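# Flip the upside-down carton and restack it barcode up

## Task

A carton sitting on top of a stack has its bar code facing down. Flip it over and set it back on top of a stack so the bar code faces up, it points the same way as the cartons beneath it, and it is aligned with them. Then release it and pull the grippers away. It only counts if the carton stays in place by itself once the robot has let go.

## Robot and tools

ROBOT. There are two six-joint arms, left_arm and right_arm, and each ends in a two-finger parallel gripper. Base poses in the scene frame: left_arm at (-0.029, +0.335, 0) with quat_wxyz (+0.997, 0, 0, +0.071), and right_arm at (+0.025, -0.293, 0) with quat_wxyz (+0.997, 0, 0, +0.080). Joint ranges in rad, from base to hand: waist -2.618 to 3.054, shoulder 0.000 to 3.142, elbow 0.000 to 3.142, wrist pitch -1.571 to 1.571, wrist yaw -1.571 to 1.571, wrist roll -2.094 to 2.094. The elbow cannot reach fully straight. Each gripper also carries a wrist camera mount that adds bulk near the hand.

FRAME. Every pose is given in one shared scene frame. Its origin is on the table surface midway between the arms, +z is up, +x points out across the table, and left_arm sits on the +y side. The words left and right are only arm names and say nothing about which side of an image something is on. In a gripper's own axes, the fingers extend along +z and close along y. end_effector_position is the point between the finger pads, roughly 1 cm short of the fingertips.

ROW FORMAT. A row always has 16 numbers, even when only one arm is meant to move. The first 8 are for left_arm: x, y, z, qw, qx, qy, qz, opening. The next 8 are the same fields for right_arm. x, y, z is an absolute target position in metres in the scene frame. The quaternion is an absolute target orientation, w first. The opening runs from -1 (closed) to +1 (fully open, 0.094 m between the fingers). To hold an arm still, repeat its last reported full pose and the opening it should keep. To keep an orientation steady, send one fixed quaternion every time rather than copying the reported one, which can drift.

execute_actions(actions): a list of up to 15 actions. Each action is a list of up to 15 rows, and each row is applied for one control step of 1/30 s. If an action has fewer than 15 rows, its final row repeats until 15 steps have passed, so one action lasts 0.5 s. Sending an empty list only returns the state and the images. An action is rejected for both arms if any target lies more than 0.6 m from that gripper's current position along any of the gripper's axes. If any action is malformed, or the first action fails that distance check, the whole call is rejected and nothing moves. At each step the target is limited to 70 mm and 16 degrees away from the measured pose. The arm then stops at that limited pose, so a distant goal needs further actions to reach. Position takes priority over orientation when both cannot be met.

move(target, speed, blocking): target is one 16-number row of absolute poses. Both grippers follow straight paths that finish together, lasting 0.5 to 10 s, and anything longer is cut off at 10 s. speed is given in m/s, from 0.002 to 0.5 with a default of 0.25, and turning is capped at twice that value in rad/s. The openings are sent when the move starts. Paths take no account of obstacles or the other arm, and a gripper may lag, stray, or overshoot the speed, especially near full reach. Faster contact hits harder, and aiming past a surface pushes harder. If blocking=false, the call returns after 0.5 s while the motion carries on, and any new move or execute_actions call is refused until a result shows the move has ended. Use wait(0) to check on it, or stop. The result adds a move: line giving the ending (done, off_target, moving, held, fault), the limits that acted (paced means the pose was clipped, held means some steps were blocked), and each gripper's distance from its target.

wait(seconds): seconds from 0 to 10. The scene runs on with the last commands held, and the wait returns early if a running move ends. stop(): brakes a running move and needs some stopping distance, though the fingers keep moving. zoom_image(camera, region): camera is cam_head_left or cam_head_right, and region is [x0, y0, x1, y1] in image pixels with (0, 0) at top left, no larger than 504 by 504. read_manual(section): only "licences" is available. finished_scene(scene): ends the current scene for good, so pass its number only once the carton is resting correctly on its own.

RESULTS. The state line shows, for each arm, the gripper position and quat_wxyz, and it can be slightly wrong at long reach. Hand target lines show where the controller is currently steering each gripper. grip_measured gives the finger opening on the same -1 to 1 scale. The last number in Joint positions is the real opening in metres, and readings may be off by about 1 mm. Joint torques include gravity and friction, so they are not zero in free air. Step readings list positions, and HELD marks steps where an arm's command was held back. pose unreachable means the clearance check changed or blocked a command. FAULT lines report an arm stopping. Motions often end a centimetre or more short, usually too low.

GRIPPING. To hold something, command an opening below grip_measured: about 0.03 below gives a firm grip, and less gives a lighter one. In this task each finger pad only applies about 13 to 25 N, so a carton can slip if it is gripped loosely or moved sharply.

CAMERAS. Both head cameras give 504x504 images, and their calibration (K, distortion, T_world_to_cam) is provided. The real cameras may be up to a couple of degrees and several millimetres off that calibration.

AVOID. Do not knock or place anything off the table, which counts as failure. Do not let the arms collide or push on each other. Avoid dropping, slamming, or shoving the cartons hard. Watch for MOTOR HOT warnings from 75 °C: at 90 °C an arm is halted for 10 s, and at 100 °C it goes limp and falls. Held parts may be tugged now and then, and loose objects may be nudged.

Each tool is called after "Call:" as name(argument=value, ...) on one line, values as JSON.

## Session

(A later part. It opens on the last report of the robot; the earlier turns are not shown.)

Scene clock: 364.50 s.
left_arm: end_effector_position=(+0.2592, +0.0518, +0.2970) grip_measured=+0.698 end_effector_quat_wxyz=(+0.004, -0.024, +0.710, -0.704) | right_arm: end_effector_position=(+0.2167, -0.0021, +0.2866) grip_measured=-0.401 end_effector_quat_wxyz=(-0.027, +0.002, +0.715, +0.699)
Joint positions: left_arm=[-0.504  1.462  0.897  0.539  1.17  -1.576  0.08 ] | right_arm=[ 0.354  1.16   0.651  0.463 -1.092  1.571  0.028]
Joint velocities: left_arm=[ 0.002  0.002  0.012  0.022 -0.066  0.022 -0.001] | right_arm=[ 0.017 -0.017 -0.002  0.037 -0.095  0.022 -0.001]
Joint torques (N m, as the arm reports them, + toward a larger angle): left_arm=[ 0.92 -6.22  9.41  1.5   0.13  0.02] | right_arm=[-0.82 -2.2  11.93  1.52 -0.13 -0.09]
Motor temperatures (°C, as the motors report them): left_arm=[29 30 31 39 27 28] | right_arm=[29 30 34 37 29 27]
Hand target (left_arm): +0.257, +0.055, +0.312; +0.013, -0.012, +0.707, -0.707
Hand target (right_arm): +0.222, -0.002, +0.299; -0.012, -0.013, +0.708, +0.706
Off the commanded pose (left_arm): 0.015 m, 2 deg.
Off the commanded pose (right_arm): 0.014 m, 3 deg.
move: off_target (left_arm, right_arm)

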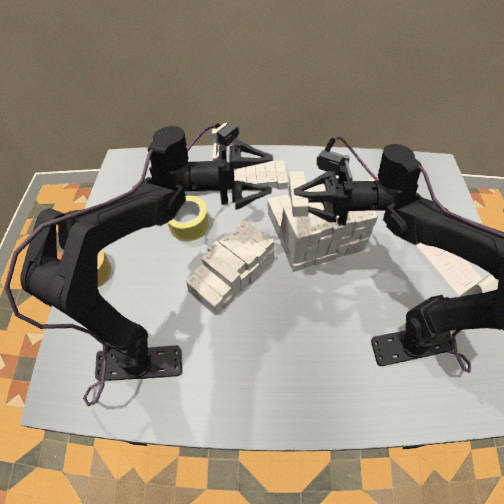

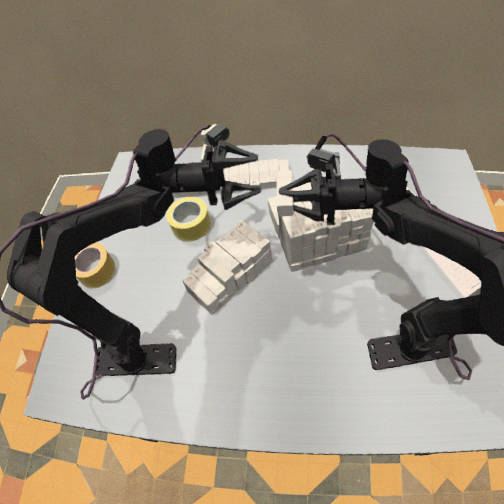

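Call:
move(target=[0.250, -0.008, 0.290, 0.0123, -0.0123, 0.707, -0.707, 0.7, 0.222, -0.002, 0.30, -0.0123, -0.0123, 0.707, 0.707, -0.5], speed=0.12)

Call:
zoom_image(camera="cam_head_left", region=[245, 135, 335, 225])

Call:
zoom_image(camera="cam_head_right", region=[230, 135, 320, 225])

Scene clock: 384.97 s.
left_arm: end_effector_position=(+0.2469, -0.0033, +0.2735) grip_measured=+0.698 end_effector_quat_wxyz=(-0.008, -0.029, +0.717, -0.697) | right_arm: end_effector_position=(+0.2159, -0.0021, +0.2879) grip_measured=-0.401 end_effector_quat_wxyz=(-0.026, -0.001, +0.713, +0.700)
Joint positions: left_arm=[-0.68   1.545  0.897  0.592  1.002 -1.576  0.08 ] | right_arm=[ 0.354  1.16   0.651  0.471 -1.096  1.574  0.028]
Joint velocities: left_arm=[-0.002 -0.007 -0.007 -0.037 -0.051  0.037  0.   ] | right_arm=[-0.002  0.002 -0.007 -0.095  0.007  0.037  0.001]
Joint torques (N m, as the arm reports them, + toward a larger angle): left_arm=[-0.71 -5.23 10.13  1.98 -0.09  0.03] | right_arm=[-0.92 -2.34 11.63  1.48 -0.12  0.01]
Motor temperatures (°C, as the motors report them): left_arm=[29 31 32 38 27 28] | right_arm=[29 30 37 37 29 27]
Hand target (left_arm): +0.250, -0.007, +0.290; +0.012, -0.012, +0.707, -0.707
Hand target (right_arm): +0.221, -0.002, +0.300; -0.012, -0.012, +0.707, +0.707
Off the commanded pose (left_arm): 0.017 m, 3 deg.
Off the commanded pose (right_arm): 0.014 m, 2 deg.
move: off_target (left_arm, right_arm)

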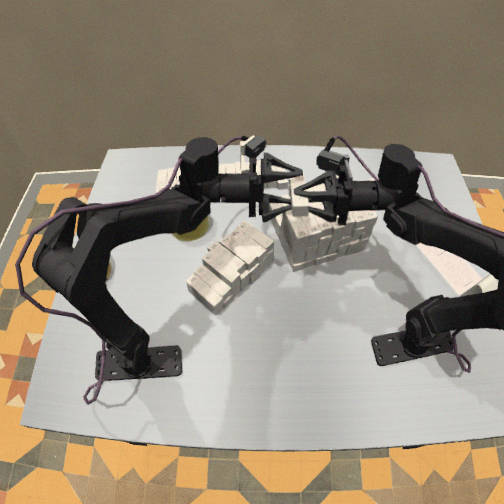

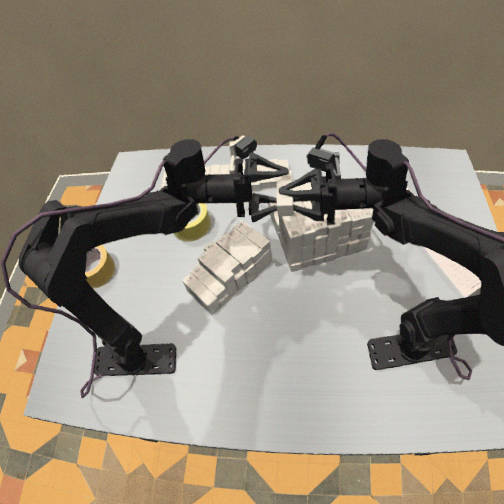

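Region (245, 135, 335, 225) of cam_head_left's 504x504 image, scaled by 5.600, with more detail than that image has.

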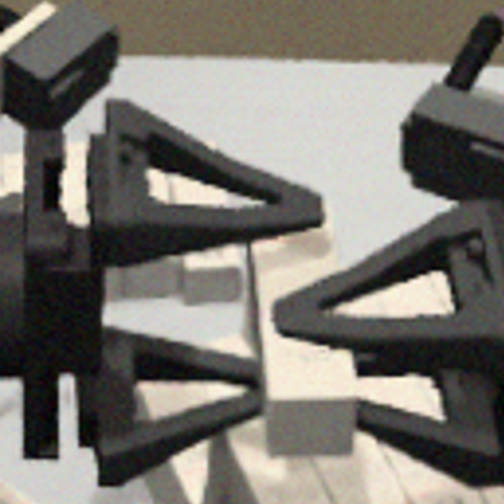

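Region (230, 135, 320, 225) of cam_head_right's 504x504 image, scaled by 5.600, with more detail than that image has.

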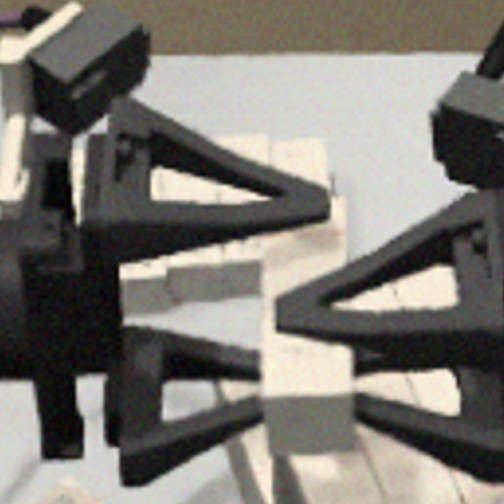

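Call:
execute_actions(actions=[[[0.251,-0.007,0.292,0.0123,-0.0123,0.707,-0.707,0.6,0.222,-0.002,0.30,-0.0123,-0.0123,0.707,0.707,-0.5],[0.252,-0.007,0.294,0.0123,-0.0123,0.707,-0.707,0.55,0.222,-0.002,0.30,-0.0123,-0.0123,0.707,0.707,-0.5],[0.253,-0.007,0.296,0.0123,-0.0123,0.707,-0.707,0.5,0.222,-0.002,0.30,-0.0123,-0.0123,0.707,0.707,-0.5],[0.254,-0.007,0.297,0.0123,-0.0123,0.707,-0.707,0.45,0.222,-0.002,0.30,-0.0123,-0.0123,0.707,0.707,-0.5],[0.254,-0.007,0.297,0.0123,-0.0123,0.707,-0.707,0.4,0.222,-0.002,0.30,-0.0123,-0.0123,0.707,0.707,-0.5],[0.254,-0.007,0.297,0.0123,-0.0123,0.707,-0.707,0.35,0.222,-0.002,0.30,-0.0123,-0.0123,0.707,0.707,-0.5],[0.254,-0.007,0.297,0.0123,-0.0123,0.707,-0.707,0.3,0.222,-0.002,0.30,-0.0123,-0.0123,0.707,0.707,-0.5],[0.254,-0.007,0.297,0.0123,-0.0123,0.707,-0.707,0.25,0.222,-0.002,0.30,-0.0123,-0.0123,0.707,0.707,-0.5],[0.254,-0.007,0.297,0.0123,-0.0123,0.707,-0.707,0.2,0.222,-0.002,0.30,-0.0123,-0.0123,0.707,0.707,-0.5],[0.254,-0.007,0.297,0.0123,-0.0123,0.707,-0.707,0.13,0.222,-0.002,0.30,-0.0123,-0.0123,0.707,0.707,-0.5],[0.254,-0.007,0.297,0.0123,-0.0123,0.707,-0.707,0.06,0.222,-0.002,0.30,-0.0123,-0.0123,0.707,0.707,-0.5],[0.254,-0.007,0.297,0.0123,-0.0123,0.707,-0.707,0.0,0.222,-0.002,0.30,-0.0123,-0.0123,0.707,0.707,-0.5],[0.254,-0.007,0.297,0.0123,-0.0123,0.707,-0.707,-0.06,0.222,-0.002,0.30,-0.0123,-0.0123,0.707,0.707,-0.5]]])

Call:
wait(seconds=0.3)

Call:
zoom_image(camera="cam_head_left", region=[255, 150, 325, 220])

Call:
zoom_image(camera="cam_head_right", region=[240, 150, 310, 220])

Scene clock: 408.90 s.
left_arm: end_effector_position=(+0.2508, -0.0054, +0.2904) grip_measured=-0.057 end_effector_quat_wxyz=(+0.006, -0.017, +0.709, -0.705) | right_arm: end_effector_position=(+0.2160, -0.0021, +0.2880) grip_measured=-0.401 end_effector_quat_wxyz=(-0.026, -0.001, +0.713, +0.701)
Joint positions: left_arm=[-0.68   1.545  0.939  0.593  1.    -1.576  0.044] | right_arm=[ 0.354  1.16   0.651  0.472 -1.096  1.574  0.028]
Joint velocities: left_arm=[-0.012  0.017 -0.007  0.051 -0.051  0.007 -0.004] | right_arm=[ 0.002  0.007  0.017  0.007  0.051  0.051 -0.001]
Joint torques (N m, as the arm reports them, + toward a larger angle): left_arm=[ 0.06 -5.15  9.33  1.66 -0.03  0.08] | right_arm=[-0.68 -2.28 11.68  1.49 -0.07  0.05]
Motor temperatures (°C, as the motors report them): left_arm=[29 31 32 39 27 28] | right_arm=[29 30 38 38 29 27]
Hand target (left_arm): +0.254, -0.007, +0.297; +0.012, -0.012, +0.707, -0.707
Hand target (right_arm): +0.222, -0.002, +0.300; -0.012, -0.012, +0.707, +0.707
Off the commanded pose (left_arm): 0.007 m, 1 deg.
Off the commanded pose (right_arm): 0.013 m, 2 deg.
Step readings (end_effector_position):
0: left_arm (+0.2472, -0.0033, +0.2737) | right_arm (+0.2159, -0.0021, +0.2879)
1: left_arm (+0.2474, -0.0033, +0.2743) | right_arm (+0.2159, -0.0021, +0.2879)
2: left_arm (+0.2477, -0.0035, +0.2758) | right_arm (+0.2159, -0.0021, +0.2879)
4: left_arm (+0.2490, -0.0043, +0.2814) | right_arm (+0.2159, -0.0021, +0.2879)
8: left_arm (+0.2508, -0.0054, +0.2901) | right_arm (+0.2159, -0.0021, +0.2879)
15: end_effector_position above

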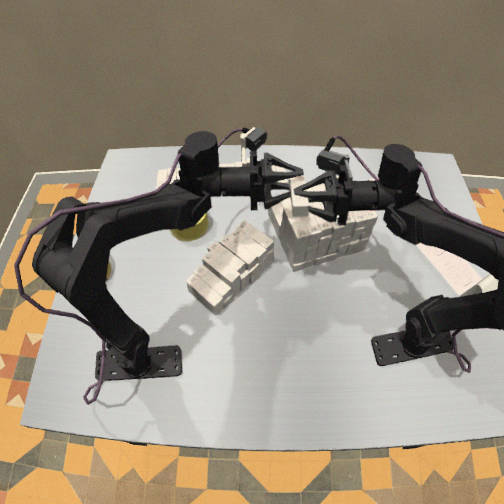

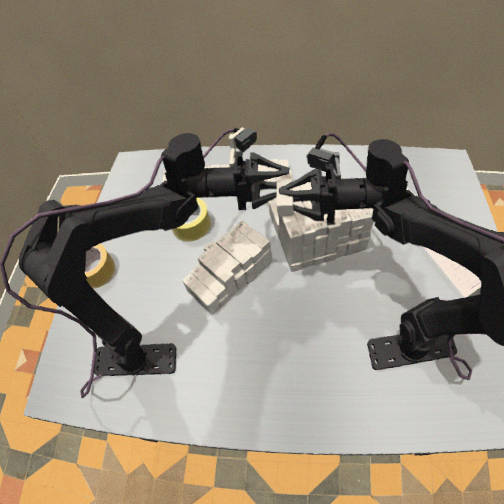

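Scene clock: 409.20 s.
left_arm: end_effector_position=(+0.2508, -0.0054, +0.2904) grip_measured=-0.059 end_effector_quat_wxyz=(+0.006, -0.017, +0.709, -0.705) | right_arm: end_effector_position=(+0.2160, -0.0021, +0.2882) grip_measured=-0.401 end_effector_quat_wxyz=(-0.026, -0.001, +0.713, +0.701)
Joint positions: left_arm=[-0.68   1.545  0.939  0.593  1.    -1.576  0.044] | right_arm=[ 0.354  1.16   0.651  0.473 -1.096  1.574  0.028]
Joint velocities: left_arm=[-0.012  0.012 -0.007 -0.051 -0.037 -0.022  0.   ] | right_arm=[ 0.017  0.002 -0.012  0.007 -0.007 -0.037 -0.   ]
Joint torques (N m, as the arm reports them, + toward a larger angle): left_arm=[ 0.06 -5.15  9.27  1.64 -0.03  0.06] | right_arm=[-0.8  -2.64 11.67  1.41 -0.11 -0.01]
Motor temperatures (°C, as the motors report them): left_arm=[29 31 32 39 27 28] | right_arm=[29 30 38 38 29 27]
Hand target (left_arm): +0.254, -0.007, +0.297; +0.012, -0.012, +0.707, -0.707
Hand target (right_arm): +0.222, -0.002, +0.300; -0.012, -0.012, +0.707, +0.707
Off the commanded pose (left_arm): 0.007 m, 1 deg.
Off the commanded pose (right_arm): 0.013 m, 2 deg.
wait: 0.30 s; at rest by 0.17 s

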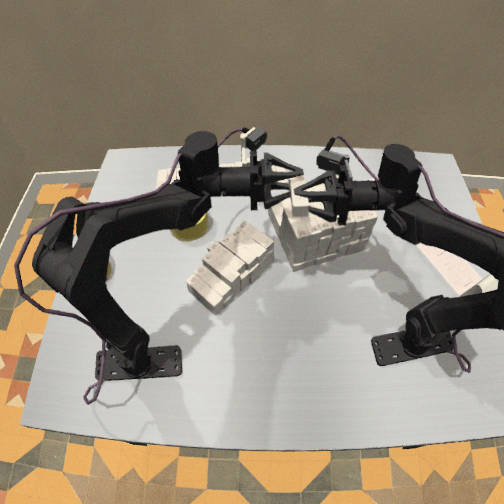

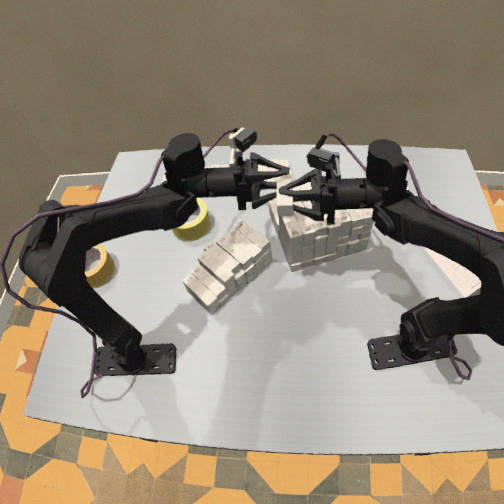

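Region (255, 150, 325, 220) of cam_head_left's 504x504 image, scaled by 7.200, with more detail than that image has.

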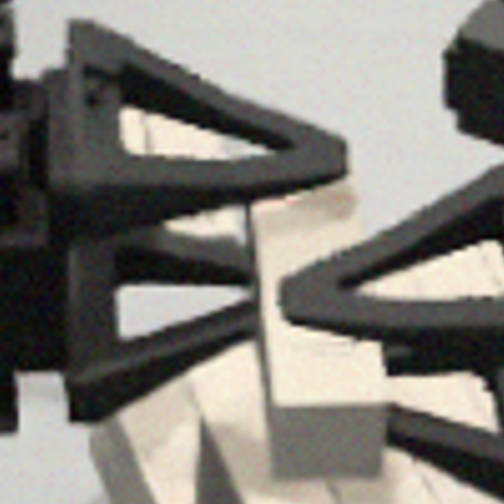

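Region (240, 150, 310, 220) of cam_head_right's 504x504 image, scaled by 7.200, with more detail than that image has.

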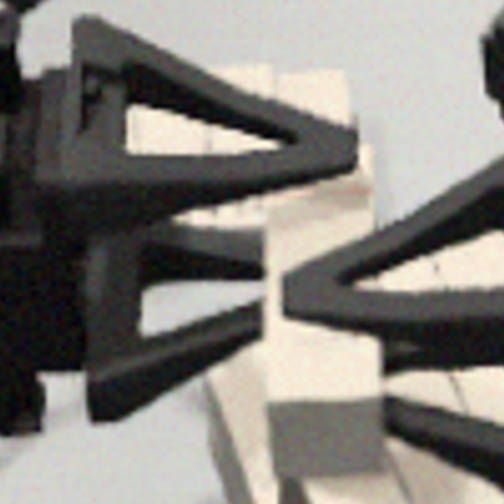

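Call:
execute_actions(actions=[[[0.254,-0.007,0.297,0.0123,-0.0123,0.707,-0.707,-0.06,0.222,-0.002,0.301,-0.0123,-0.0123,0.707,0.707,-0.5],[0.254,-0.007,0.297,0.0123,-0.0123,0.707,-0.707,-0.06,0.222,-0.002,0.302,-0.0123,-0.0123,0.707,0.707,-0.5],[0.254,-0.007,0.297,0.0123,-0.0123,0.707,-0.707,-0.06,0.222,-0.002,0.303,-0.0123,-0.0123,0.707,0.707,-0.5],[0.254,-0.007,0.297,0.0123,-0.0123,0.707,-0.707,-0.06,0.222,-0.002,0.304,-0.0123,-0.0123,0.707,0.707,-0.5]]])

Scene clock: 422.93 s.
left_arm: end_effector_position=(+0.2508, -0.0054, +0.2904) grip_measured=-0.059 end_effector_quat_wxyz=(+0.006, -0.017, +0.709, -0.705) | right_arm: end_effector_position=(+0.2160, -0.0021, +0.2882) grip_measured=-0.401 end_effector_quat_wxyz=(-0.026, -0.001, +0.713, +0.701)
Joint positions: left_arm=[-0.68   1.545  0.939  0.593  1.    -1.576  0.044] | right_arm=[ 0.354  1.16   0.651  0.473 -1.096  1.575  0.028]
Joint velocities: left_arm=[-0.007 -0.007 -0.012 -0.066  0.022 -0.022 -0.002] | right_arm=[-0.012 -0.017 -0.012 -0.051 -0.007 -0.007  0.   ]
Joint torques (N m, as the arm reports them, + toward a larger angle): left_arm=[ 0.02 -5.15  9.32  1.68 -0.01  0.07] | right_arm=[-0.93 -2.89 12.9   1.35 -0.14  0.  ]
Motor temperatures (°C, as the motors report them): left_arm=[29 31 32 39 27 28] | right_arm=[29 30 38 38 29 27]
Hand target (left_arm): +0.254, -0.007, +0.297; +0.012, -0.012, +0.707, -0.707
Hand target (right_arm): +0.221, -0.003, +0.304; -0.012, -0.012, +0.707, +0.707
Off the commanded pose (left_arm): 0.007 m, 1 deg.
Off the commanded pose (right_arm): 0.017 m, 2 deg.
Step readings (end_effector_position):
0: left_arm (+0.2508, -0.0054, +0.2904) | right_arm (+0.2160, -0.0021, +0.2882)
1: left_arm (+0.2508, -0.0054, +0.2904) | right_arm (+0.2160, -0.0021, +0.2882)
2: left_arm (+0.2508, -0.0054, +0.2904) | right_arm (+0.2160, -0.0021, +0.2882)
4: left_arm (+0.2508, -0.0054, +0.2904) | right_arm (+0.2160, -0.0021, +0.2882)
8: left_arm (+0.2508, -0.0054, +0.2904) | right_arm (+0.2160, -0.0021, +0.2882)
15: end_effector_position above

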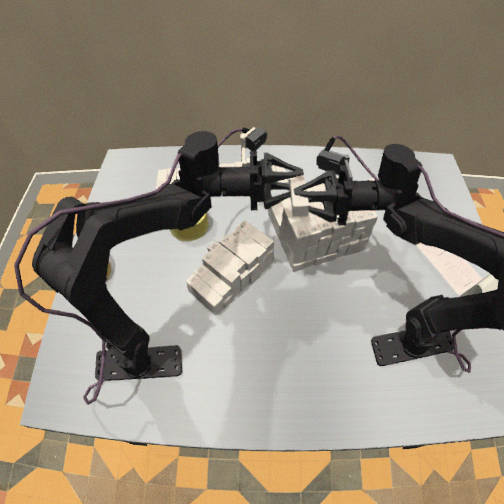

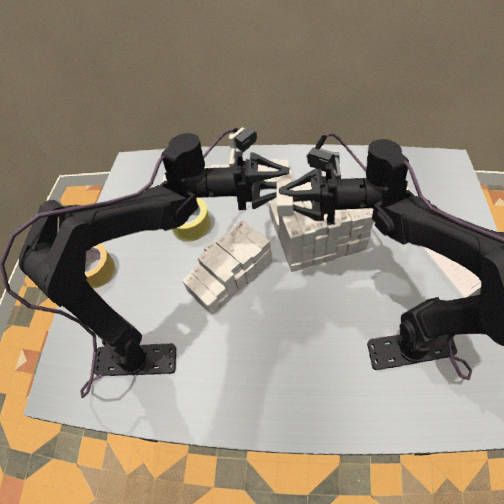

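Call:
execute_actions(actions=[[[0.254,-0.007,0.297,0.0123,-0.0123,0.707,-0.707,-0.06,0.222,-0.002,0.306,-0.0123,-0.0123,0.707,0.707,-0.5],[0.254,-0.007,0.297,0.0123,-0.0123,0.707,-0.707,-0.06,0.222,-0.002,0.308,-0.0123,-0.0123,0.707,0.707,-0.5],[0.254,-0.007,0.297,0.0123,-0.0123,0.707,-0.707,-0.06,0.222,-0.002,0.308,-0.0123,-0.0123,0.707,0.707,-0.5],[0.254,-0.007,0.297,0.0123,-0.0123,0.707,-0.707,-0.06,0.222,-0.002,0.306,-0.0123,-0.0123,0.707,0.707,-0.5],[0.254,-0.007,0.297,0.0123,-0.0123,0.707,-0.707,-0.06,0.222,-0.002,0.304,-0.0123,-0.0123,0.707,0.707,-0.5]]])

Scene clock: 441.30 s.
left_arm: end_effector_position=(+0.2508, -0.0054, +0.2904) grip_measured=-0.059 end_effector_quat_wxyz=(+0.006, -0.017, +0.709, -0.705) | right_arm: end_effector_position=(+0.2170, -0.0015, +0.2946) grip_measured=-0.401 end_effector_quat_wxyz=(-0.023, -0.005, +0.711, +0.703)
Joint positions: left_arm=[-0.68   1.545  0.939  0.593  1.    -1.576  0.044] | right_arm=[ 0.354  1.16   0.67   0.466 -1.097  1.576  0.028]
Joint velocities: left_arm=[ 0.012  0.002  0.002 -0.022  0.007 -0.037  0.001] | right_arm=[-0.017 -0.002 -0.002  0.081  0.037  0.051  0.   ]
Joint torques (N m, as the arm reports them, + toward a larger angle): left_arm=[ 0.05 -5.09  9.3   1.66 -0.03  0.06] | right_arm=[-0.85 -2.92 11.41  1.39 -0.1   0.01]
Motor temperatures (°C, as the motors report them): left_arm=[29 31 32 39 27 28] | right_arm=[29 30 39 38 29 27]
Hand target (left_arm): +0.254, -0.007, +0.297; +0.012, -0.012, +0.707, -0.707
Hand target (right_arm): +0.222, -0.002, +0.304; -0.012, -0.012, +0.707, +0.707
Off the commanded pose (left_arm): 0.007 m, 1 deg.
Off the commanded pose (right_arm): 0.011 m, 2 deg.
Step readings (end_effector_position):
0: left_arm (+0.2508, -0.0054, +0.2904) | right_arm (+0.2160, -0.0021, +0.2882)
1: left_arm (+0.2508, -0.0054, +0.2904) | right_arm (+0.2160, -0.0020, +0.2886)
2: left_arm (+0.2508, -0.0054, +0.2904) | right_arm (+0.2162, -0.0019, +0.2897)
4: left_arm (+0.2508, -0.0054, +0.2904) | right_arm (+0.2168, -0.0016, +0.2931)
8: left_arm (+0.2508, -0.0054, +0.2904) | right_arm (+0.2170, -0.0015, +0.2946)
15: end_effector_position above

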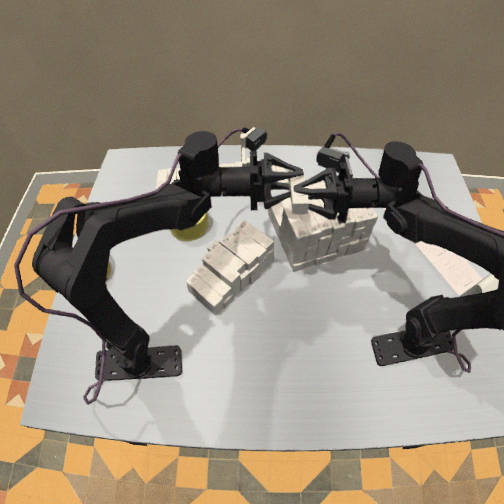

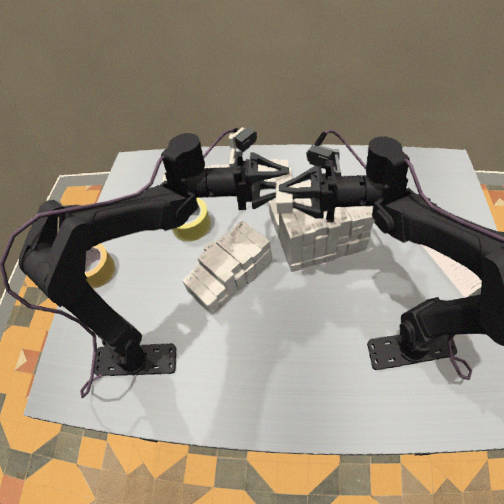

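Call:
execute_actions(actions=[[[0.254,-0.007,0.297,0.0123,-0.0123,0.707,-0.707,-0.12,0.222,-0.002,0.304,-0.0123,-0.0123,0.707,0.707,-0.5],[0.254,-0.007,0.297,0.0123,-0.0123,0.707,-0.707,-0.18,0.222,-0.002,0.304,-0.0123,-0.0123,0.707,0.707,-0.5],[0.254,-0.007,0.297,0.0123,-0.0123,0.707,-0.707,-0.23,0.222,-0.002,0.304,-0.0123,-0.0123,0.707,0.707,-0.5],[0.254,-0.007,0.297,0.0123,-0.0123,0.707,-0.707,-0.28,0.222,-0.002,0.304,-0.0123,-0.0123,0.707,0.707,-0.5],[0.254,-0.007,0.297,0.0123,-0.0123,0.707,-0.707,-0.32,0.222,-0.002,0.304,-0.0123,-0.0123,0.707,0.707,-0.5],[0.254,-0.007,0.297,0.0123,-0.0123,0.707,-0.707,-0.35,0.222,-0.002,0.304,-0.0123,-0.0123,0.707,0.707,-0.5],[0.254,-0.007,0.297,0.0123,-0.0123,0.707,-0.707,-0.38,0.222,-0.002,0.304,-0.0123,-0.0123,0.707,0.707,-0.5],[0.254,-0.007,0.297,0.0123,-0.0123,0.707,-0.707,-0.41,0.222,-0.002,0.304,-0.0123,-0.0123,0.707,0.707,-0.5],[0.254,-0.007,0.297,0.0123,-0.0123,0.707,-0.707,-0.44,0.222,-0.002,0.304,-0.0123,-0.0123,0.707,0.707,-0.5],[0.254,-0.007,0.297,0.0123,-0.0123,0.707,-0.707,-0.47,0.222,-0.002,0.304,-0.0123,-0.0123,0.707,0.707,-0.5],[0.254,-0.007,0.297,0.0123,-0.0123,0.707,-0.707,-0.50,0.222,-0.002,0.304,-0.0123,-0.0123,0.707,0.707,-0.5]]])

Call:
zoom_image(camera="cam_head_left", region=[255, 150, 325, 220])

Scene clock: 462.07 s.
left_arm: end_effector_position=(+0.2508, -0.0054, +0.2904) grip_measured=-0.393 end_effector_quat_wxyz=(+0.006, -0.017, +0.709, -0.705) | right_arm: end_effector_position=(+0.2170, -0.0015, +0.2949) grip_measured=-0.401 end_effector_quat_wxyz=(-0.022, -0.005, +0.711, +0.703)
Joint positions: left_arm=[-0.68   1.545  0.939  0.593  1.    -1.576  0.029] | right_arm=[ 0.354  1.16   0.67   0.468 -1.097  1.576  0.028]
Joint velocities: left_arm=[-0.002 -0.017 -0.017 -0.066 -0.022  0.037  0.   ] | right_arm=[ 0.002  0.002 -0.007 -0.007  0.022 -0.066  0.   ]
Joint torques (N m, as the arm reports them, + toward a larger angle): left_arm=[ 0.06 -5.09  9.26  1.66 -0.05  0.06] | right_arm=[-0.94 -2.79 11.6   1.33 -0.09 -0.03]
Motor temperatures (°C, as the motors report them): left_arm=[29 31 32 39 27 28] | right_arm=[29 30 39 38 29 27]
Hand target (left_arm): +0.254, -0.007, +0.297; +0.012, -0.012, +0.707, -0.707
Hand target (right_arm): +0.222, -0.002, +0.304; -0.012, -0.012, +0.707, +0.707
Off the commanded pose (left_arm): 0.007 m, 1 deg.
Off the commanded pose (right_arm): 0.010 m, 2 deg.
Step readings (end_effector_position):
0: left_arm (+0.2508, -0.0054, +0.2904) | right_arm (+0.2170, -0.0015, +0.2946)
1: left_arm (+0.2508, -0.0054, +0.2904) | right_arm (+0.2170, -0.0015, +0.2946)
2: left_arm (+0.2508, -0.0054, +0.2904) | right_arm (+0.2170, -0.0015, +0.2946)
4: left_arm (+0.2508, -0.0054, +0.2904) | right_arm (+0.2170, -0.0015, +0.2946)
8: left_arm (+0.2508, -0.0054, +0.2904) | right_arm (+0.2170, -0.0015, +0.2946)
15: end_effector_position above

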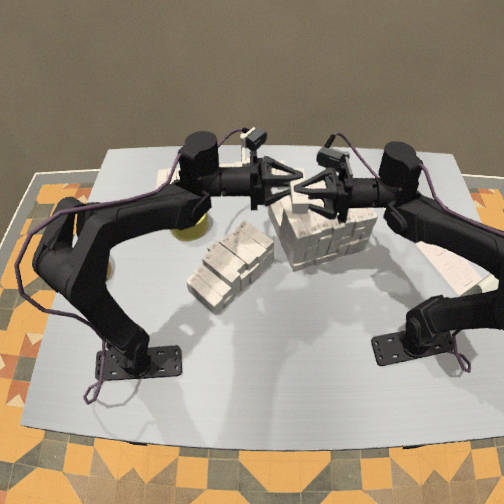

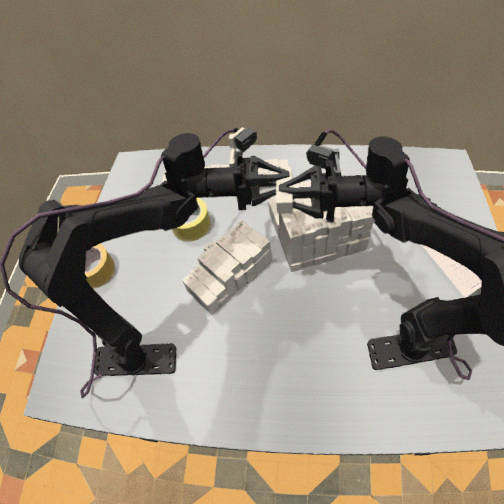

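Region (255, 150, 325, 220) of cam_head_left's 504x504 image, scaled by 7.200, with more detail than that image has.

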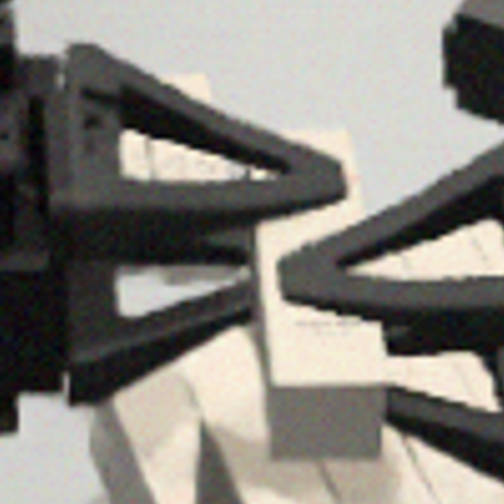

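Call:
execute_actions(actions=[[[0.254,-0.007,0.297,0.0123,-0.0123,0.707,-0.707,-0.50,0.222,-0.002,0.304,-0.0123,-0.0123,0.707,0.707,-0.36],[0.254,-0.007,0.297,0.0123,-0.0123,0.707,-0.707,-0.50,0.222,-0.002,0.304,-0.0123,-0.0123,0.707,0.707,-0.28],[0.254,-0.007,0.297,0.0123,-0.0123,0.707,-0.707,-0.50,0.222,-0.002,0.304,-0.0123,-0.0123,0.707,0.707,-0.15],[0.254,-0.007,0.297,0.0123,-0.0123,0.707,-0.707,-0.50,0.222,-0.002,0.304,-0.0123,-0.0123,0.707,0.707,0.0],[0.254,-0.007,0.297,0.0123,-0.0123,0.707,-0.707,-0.50,0.222,-0.002,0.304,-0.0123,-0.0123,0.707,0.707,0.15],[0.254,-0.007,0.297,0.0123,-0.0123,0.707,-0.707,-0.50,0.222,-0.002,0.304,-0.0123,-0.0123,0.707,0.707,0.3],[0.254,-0.007,0.297,0.0123,-0.0123,0.707,-0.707,-0.50,0.222,-0.005,0.303,-0.0123,-0.0123,0.707,0.707,0.4],[0.254,-0.007,0.297,0.0123,-0.0123,0.707,-0.707,-0.50,0.221,-0.011,0.302,-0.0123,-0.0123,0.707,0.707,0.5],[0.254,-0.007,0.297,0.0123,-0.0123,0.707,-0.707,-0.50,0.220,-0.018,0.301,-0.010,-0.010,0.707,0.707,0.5],[0.254,-0.007,0.297,0.0123,-0.0123,0.707,-0.707,-0.50,0.220,-0.026,0.300,-0.005,-0.005,0.707,0.707,0.5],[0.254,-0.007,0.297,0.0123,-0.0123,0.707,-0.707,-0.50,0.220,-0.034,0.300,0.0,0.0,0.707,0.707,0.5],[0.254,-0.007,0.297,0.0123,-0.0123,0.707,-0.707,-0.50,0.220,-0.042,0.300,0.01,0.01,0.707,0.707,0.5],[0.254,-0.007,0.297,0.0123,-0.0123,0.707,-0.707,-0.50,0.220,-0.050,0.300,0.02,0.02,0.707,0.707,0.5],[0.254,-0.007,0.297,0.0123,-0.0123,0.707,-0.707,-0.50,0.220,-0.056,0.300,0.03,0.03,0.706,0.706,0.5],[0.254,-0.007,0.297,0.0123,-0.0123,0.707,-0.707,-0.50,0.220,-0.060,0.300,0.04,0.04,0.706,0.706,0.5]]])

Call:
zoom_image(camera="cam_head_left", region=[185, 230, 265, 310])

Call:
zoom_image(camera="cam_head_right", region=[180, 230, 260, 310])

Scene clock: 483.27 s.
left_arm: end_effector_position=(+0.2508, -0.0054, +0.2904) grip_measured=-0.394 end_effector_quat_wxyz=(+0.006, -0.017, +0.709, -0.705) | right_arm: end_effector_position=(+0.2293, -0.0425, +0.3019) grip_measured=+0.499 end_effector_quat_wxyz=(+0.029, +0.025, +0.705, +0.708)
Joint positions: left_arm=[-0.68   1.545  0.939  0.593  1.    -1.576  0.028] | right_arm=[ 0.2    1.039  0.615  0.436 -1.135  1.576  0.07 ]
Joint velocities: left_arm=[ 0.007 -0.012 -0.007 -0.051 -0.022 -0.022  0.   ] | right_arm=[-0.584 -0.999 -0.447 -0.256 -0.007 -0.007 -0.   ]
Joint torques (N m, as the arm reports them, + toward a larger angle): left_arm=[ 0.02 -5.03  9.35  1.64 -0.06  0.06] | right_arm=[ 0.   -4.57  7.4   1.19 -0.04  0.03]
Motor temperatures (°C, as the motors report them): left_arm=[29 31 33 39 27 28] | right_arm=[29 30 39 38 29 27]
Hand target (left_arm): +0.254, -0.007, +0.297; +0.012, -0.012, +0.707, -0.707
Hand target (right_arm): +0.222, -0.056, +0.299; +0.040, +0.038, +0.705, +0.707
Off the commanded pose (left_arm): 0.007 m, 1 deg.
Off the commanded pose (right_arm): 0.020 m, 2 deg.
Step readings (end_effector_position):
0: left_arm (+0.2508, -0.0054, +0.2904) | right_arm (+0.2170, -0.0015, +0.2949)
1: left_arm (+0.2508, -0.0054, +0.2904) | right_arm (+0.2170, -0.0015, +0.2949)
2: left_arm (+0.2508, -0.0054, +0.2904) | right_arm (+0.2169, -0.0015, +0.2949)
4: left_arm (+0.2508, -0.0054, +0.2904) | right_arm (+0.2169, -0.0015, +0.2949)
8: left_arm (+0.2508, -0.0054, +0.2904) | right_arm (+0.2178, -0.0031, +0.2949)
15: end_effector_position above

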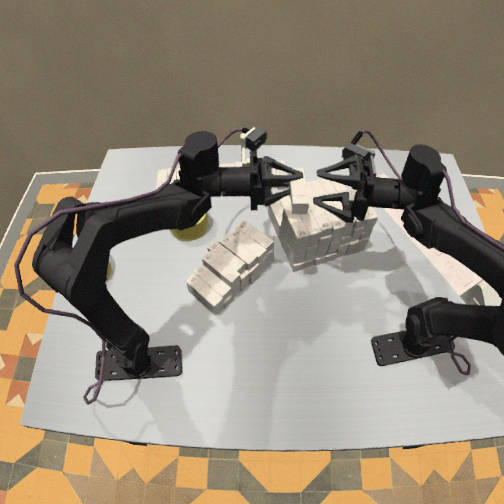

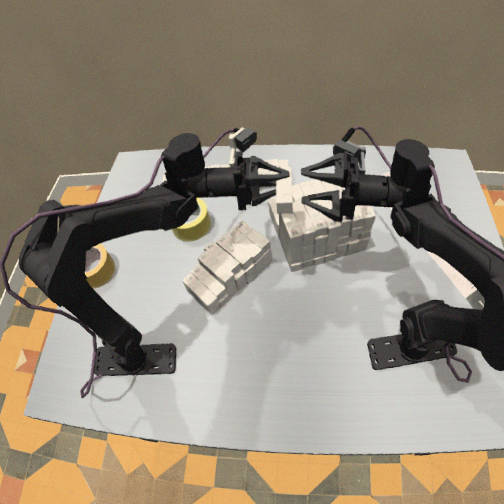

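Region (185, 230, 265, 310) of cam_head_left's 504x504 image, scaled by 6.300, with more detail than that image has.

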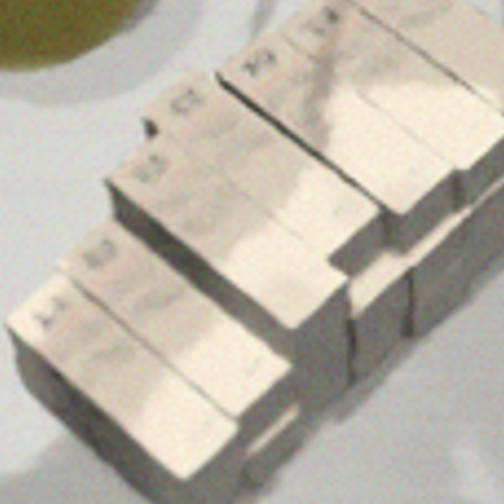

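Region (180, 230, 260, 310) of cam_head_right's 504x504 image, scaled by 6.300, with more detail than that image has.

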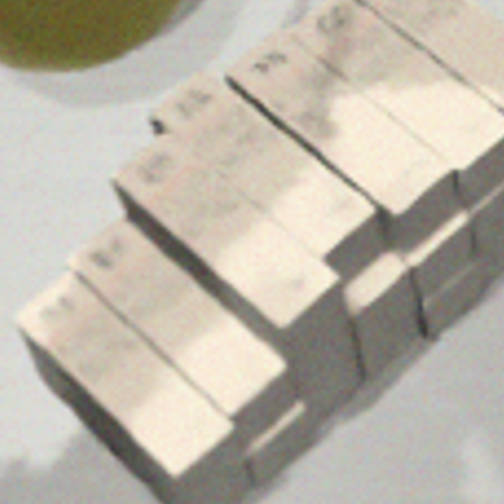

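Call:
move(target=[0.211, 0.178, 0.14, 0.0, -0.4147, 0.91, 0.0, -0.5, 0.30, -0.33, 0.28, 0.2196, 0.530, 0.7568, 0.3135, 0.5], speed=0.4)

Call:
zoom_image(camera="cam_head_left", region=[175, 210, 275, 310])

Call:
zoom_image(camera="cam_head_right", region=[170, 210, 270, 310])

Scene clock: 519.53 s.
left_arm: end_effector_position=(+0.2111, +0.1776, +0.1314) grip_measured=-0.393 end_effector_quat_wxyz=(-0.019, -0.418, +0.908, -0.003) | right_arm: end_effector_position=(+0.3003, -0.3292, +0.2722) grip_measured=+0.499 end_effector_quat_wxyz=(+0.223, +0.523, +0.764, +0.307)
Joint positions: left_arm=[-0.705  1.645  1.397 -1.338  0.034 -1.426  0.029] | right_arm=[-0.625  1.123  1.294 -1.145 -0.532  0.902  0.07 ]
Joint velocities: left_arm=[-0.002 -0.002 -0.002  0.007 -0.037 -0.022 -0.   ] | right_arm=[ 0.022  0.012 -0.012  0.007  0.037  0.081 -0.001]
Joint torques (N m, as the arm reports them, + toward a larger angle): left_arm=[-1.03 -5.5   8.85  0.08 -0.21  0.  ] | right_arm=[-0.53 -1.03 11.03  0.89 -0.25 -0.01]
Motor temperatures (°C, as the motors report them): left_arm=[29 31 33 39 26 28] | right_arm=[29 30 36 38 29 27]
Hand target (left_arm): +0.212, +0.176, +0.140; -0.010, -0.416, +0.910, -0.002
Hand target (right_arm): +0.302, -0.333, +0.278; +0.226, +0.527, +0.761, +0.303
Off the commanded pose (left_arm): 0.009 m, 2 deg.
Off the commanded pose (right_arm): 0.008 m, 1 deg.
move: done

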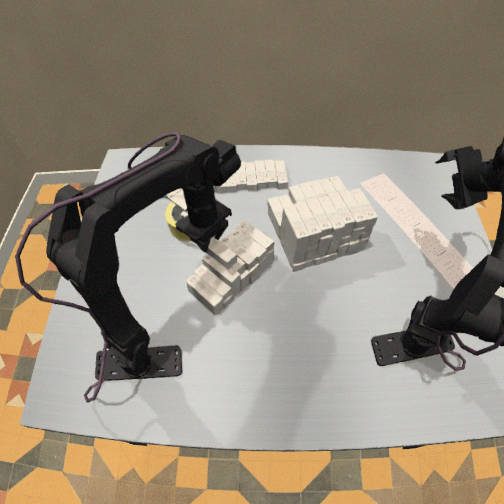

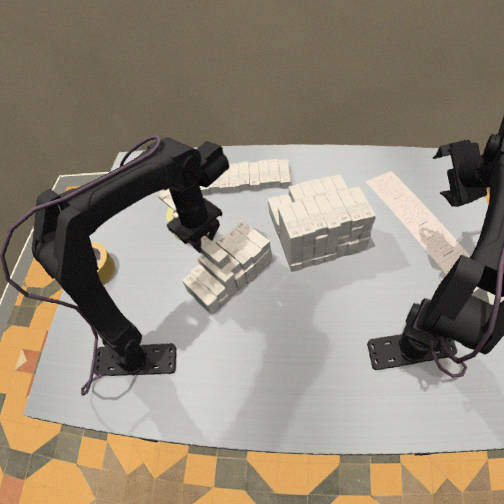

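Region (175, 210, 275, 310) of cam_head_left's 504x504 image, scaled by 5.040, with more detail than that image has.

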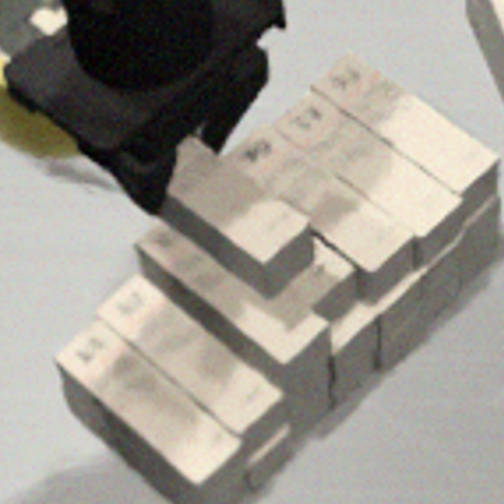

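Region (170, 210, 270, 310) of cam_head_right's 504x504 image, scaled by 5.040, with more detail than that image has.

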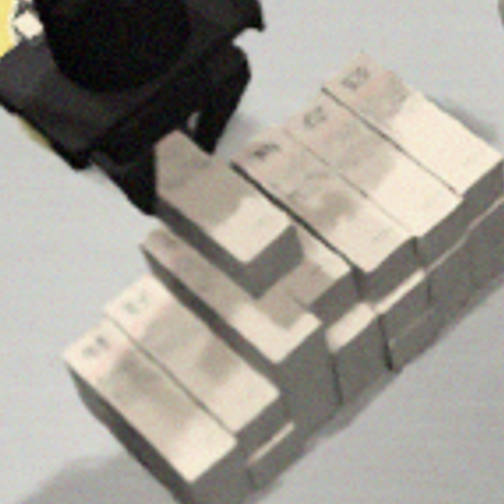

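Call:
move(target=[0.201, 0.1735, 0.107, 0.0, -0.4147, 0.91, 0.0, -0.5, 0.30, -0.33, 0.28, 0.2196, 0.530, 0.7568, 0.3135, 0.5], speed=0.06)

Call:
zoom_image(camera="cam_head_left", region=[185, 230, 255, 300])

Call:
zoom_image(camera="cam_head_right", region=[180, 230, 250, 300])

Scene clock: 534.60 s.
left_arm: end_effector_position=(+0.2006, +0.1743, +0.1043) grip_measured=-0.395 end_effector_quat_wxyz=(-0.014, -0.417, +0.909, +0.009) | right_arm: end_effector_position=(+0.2989, -0.3275, +0.2715) grip_measured=+0.499 end_effector_quat_wxyz=(+0.215, +0.529, +0.760, +0.310)
Joint positions: left_arm=[-0.747  1.638  1.281 -1.243  0.015 -1.465  0.028] | right_arm=[-0.625  1.123  1.294 -1.154 -0.537  0.917  0.07 ]
Joint velocities: left_arm=[-0.017 -0.012  0.002 -0.066  0.051  0.007  0.001] | right_arm=[-0.017  0.007 -0.012  0.051 -0.066 -0.022  0.001]
Joint torques (N m, as the arm reports them, + toward a larger angle): left_arm=[-1.01 -6.9   4.72  0.48 -0.21 -0.05] | right_arm=[-0.75 -1.44 10.96  0.93 -0.42  0.  ]
Motor temperatures (°C, as the motors report them): left_arm=[29 31 33 37 26 28] | right_arm=[29 29 38 37 29 27]
Hand target (left_arm): +0.201, +0.173, +0.107; -0.001, -0.415, +0.910, +0.001
Hand target (right_arm): +0.300, -0.330, +0.280; +0.220, +0.530, +0.757, +0.313
Off the commanded pose (left_arm): 0.003 m, 2 deg.
Off the commanded pose (right_arm): 0.009 m, 1 deg.
move: done

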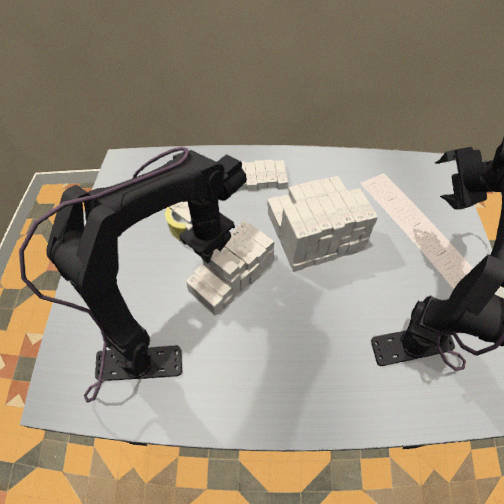

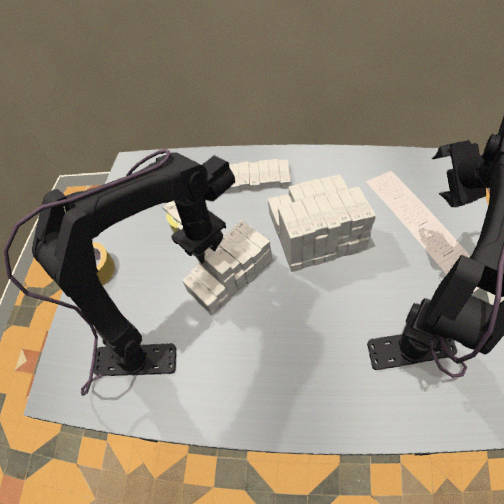

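Region (185, 230, 255, 300) of cam_head_left's 504x504 image, scaled by 7.200, with more detail than that image has.

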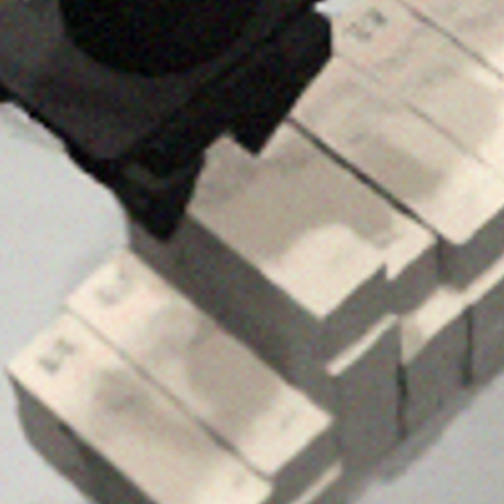

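Region (180, 230, 250, 300) of cam_head_right's 504x504 image, scaled by 7.200, with more detail than that image has.

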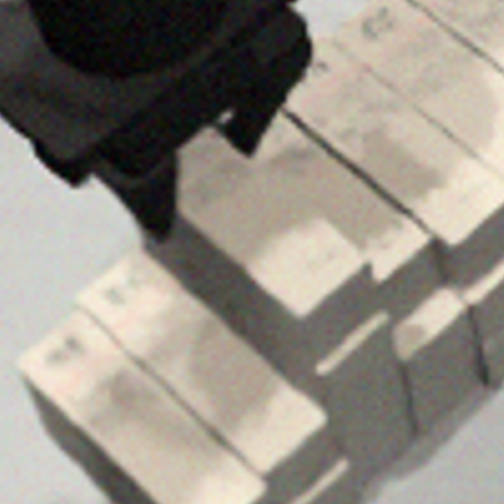

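Call:
move(target=[0.200, 0.1705, 0.102, 0.0, -0.4147, 0.91, 0.0, -0.5, 0.30, -0.33, 0.28, 0.2196, 0.530, 0.7568, 0.3135, 0.5], speed=0.02)

Call:
zoom_image(camera="cam_head_left", region=[185, 230, 255, 300])

Call:
zoom_image(camera="cam_head_right", region=[180, 230, 250, 300])

Scene clock: 551.07 s.
left_arm: end_effector_position=(+0.2004, +0.1721, +0.1024) grip_measured=-0.395 end_effector_quat_wxyz=(-0.010, -0.418, +0.909, +0.005) | right_arm: end_effector_position=(+0.2989, -0.3274, +0.2715) grip_measured=+0.499 end_effector_quat_wxyz=(+0.215, +0.529, +0.760, +0.310)
Joint positions: left_arm=[-0.755  1.634  1.269 -1.225  0.013 -1.475  0.028] | right_arm=[-0.625  1.123  1.294 -1.155 -0.538  0.918  0.07 ]
Joint velocities: left_arm=[-0.002  0.002 -0.007 -0.037 -0.037 -0.022 -0.001] | right_arm=[-0.007 -0.027  0.002 -0.125 -0.066 -0.037  0.   ]
Joint torques (N m, as the arm reports them, + toward a larger angle): left_arm=[-1.24 -6.19  4.52  0.54 -0.18 -0.08] | right_arm=[-0.86 -1.5  11.06  0.86 -0.39  0.04]
Motor temperatures (°C, as the motors report them): left_arm=[29 32 31 36 26 28] | right_arm=[29 29 38 37 29 27]
Hand target (left_arm): +0.200, +0.171, +0.102; -0.000, -0.415, +0.910, +0.000
Hand target (right_arm): +0.300, -0.330, +0.280; +0.220, +0.530, +0.757, +0.313
Off the commanded pose (left_arm): 0.002 m, 1 deg.
Off the commanded pose (right_arm): 0.009 m, 1 deg.
move: done

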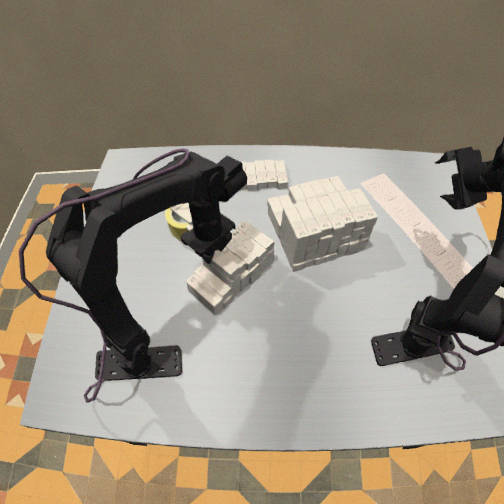

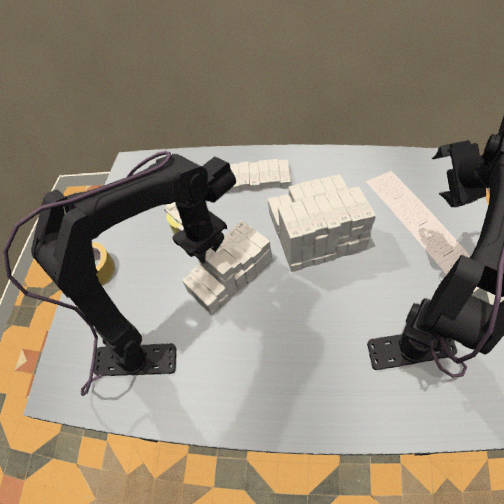

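Region (185, 230, 255, 300) of cam_head_left's 504x504 image, scaled by 7.200, with more detail than that image has.

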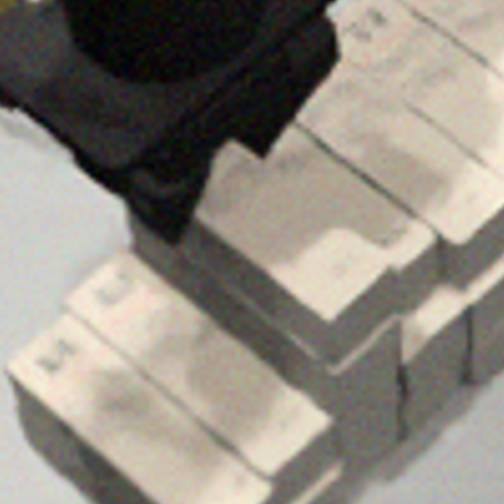

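Region (180, 230, 250, 300) of cam_head_right's 504x504 image, scaled by 7.200, with more detail than that image has.

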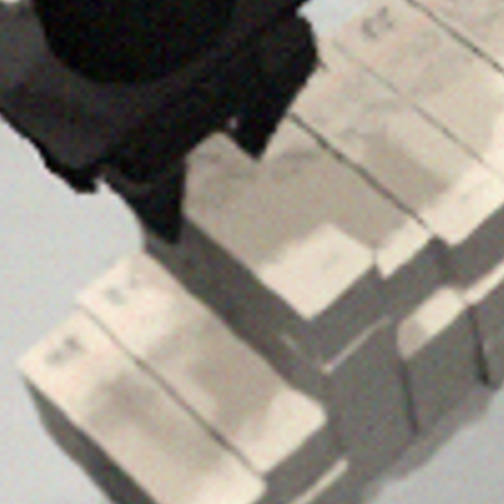

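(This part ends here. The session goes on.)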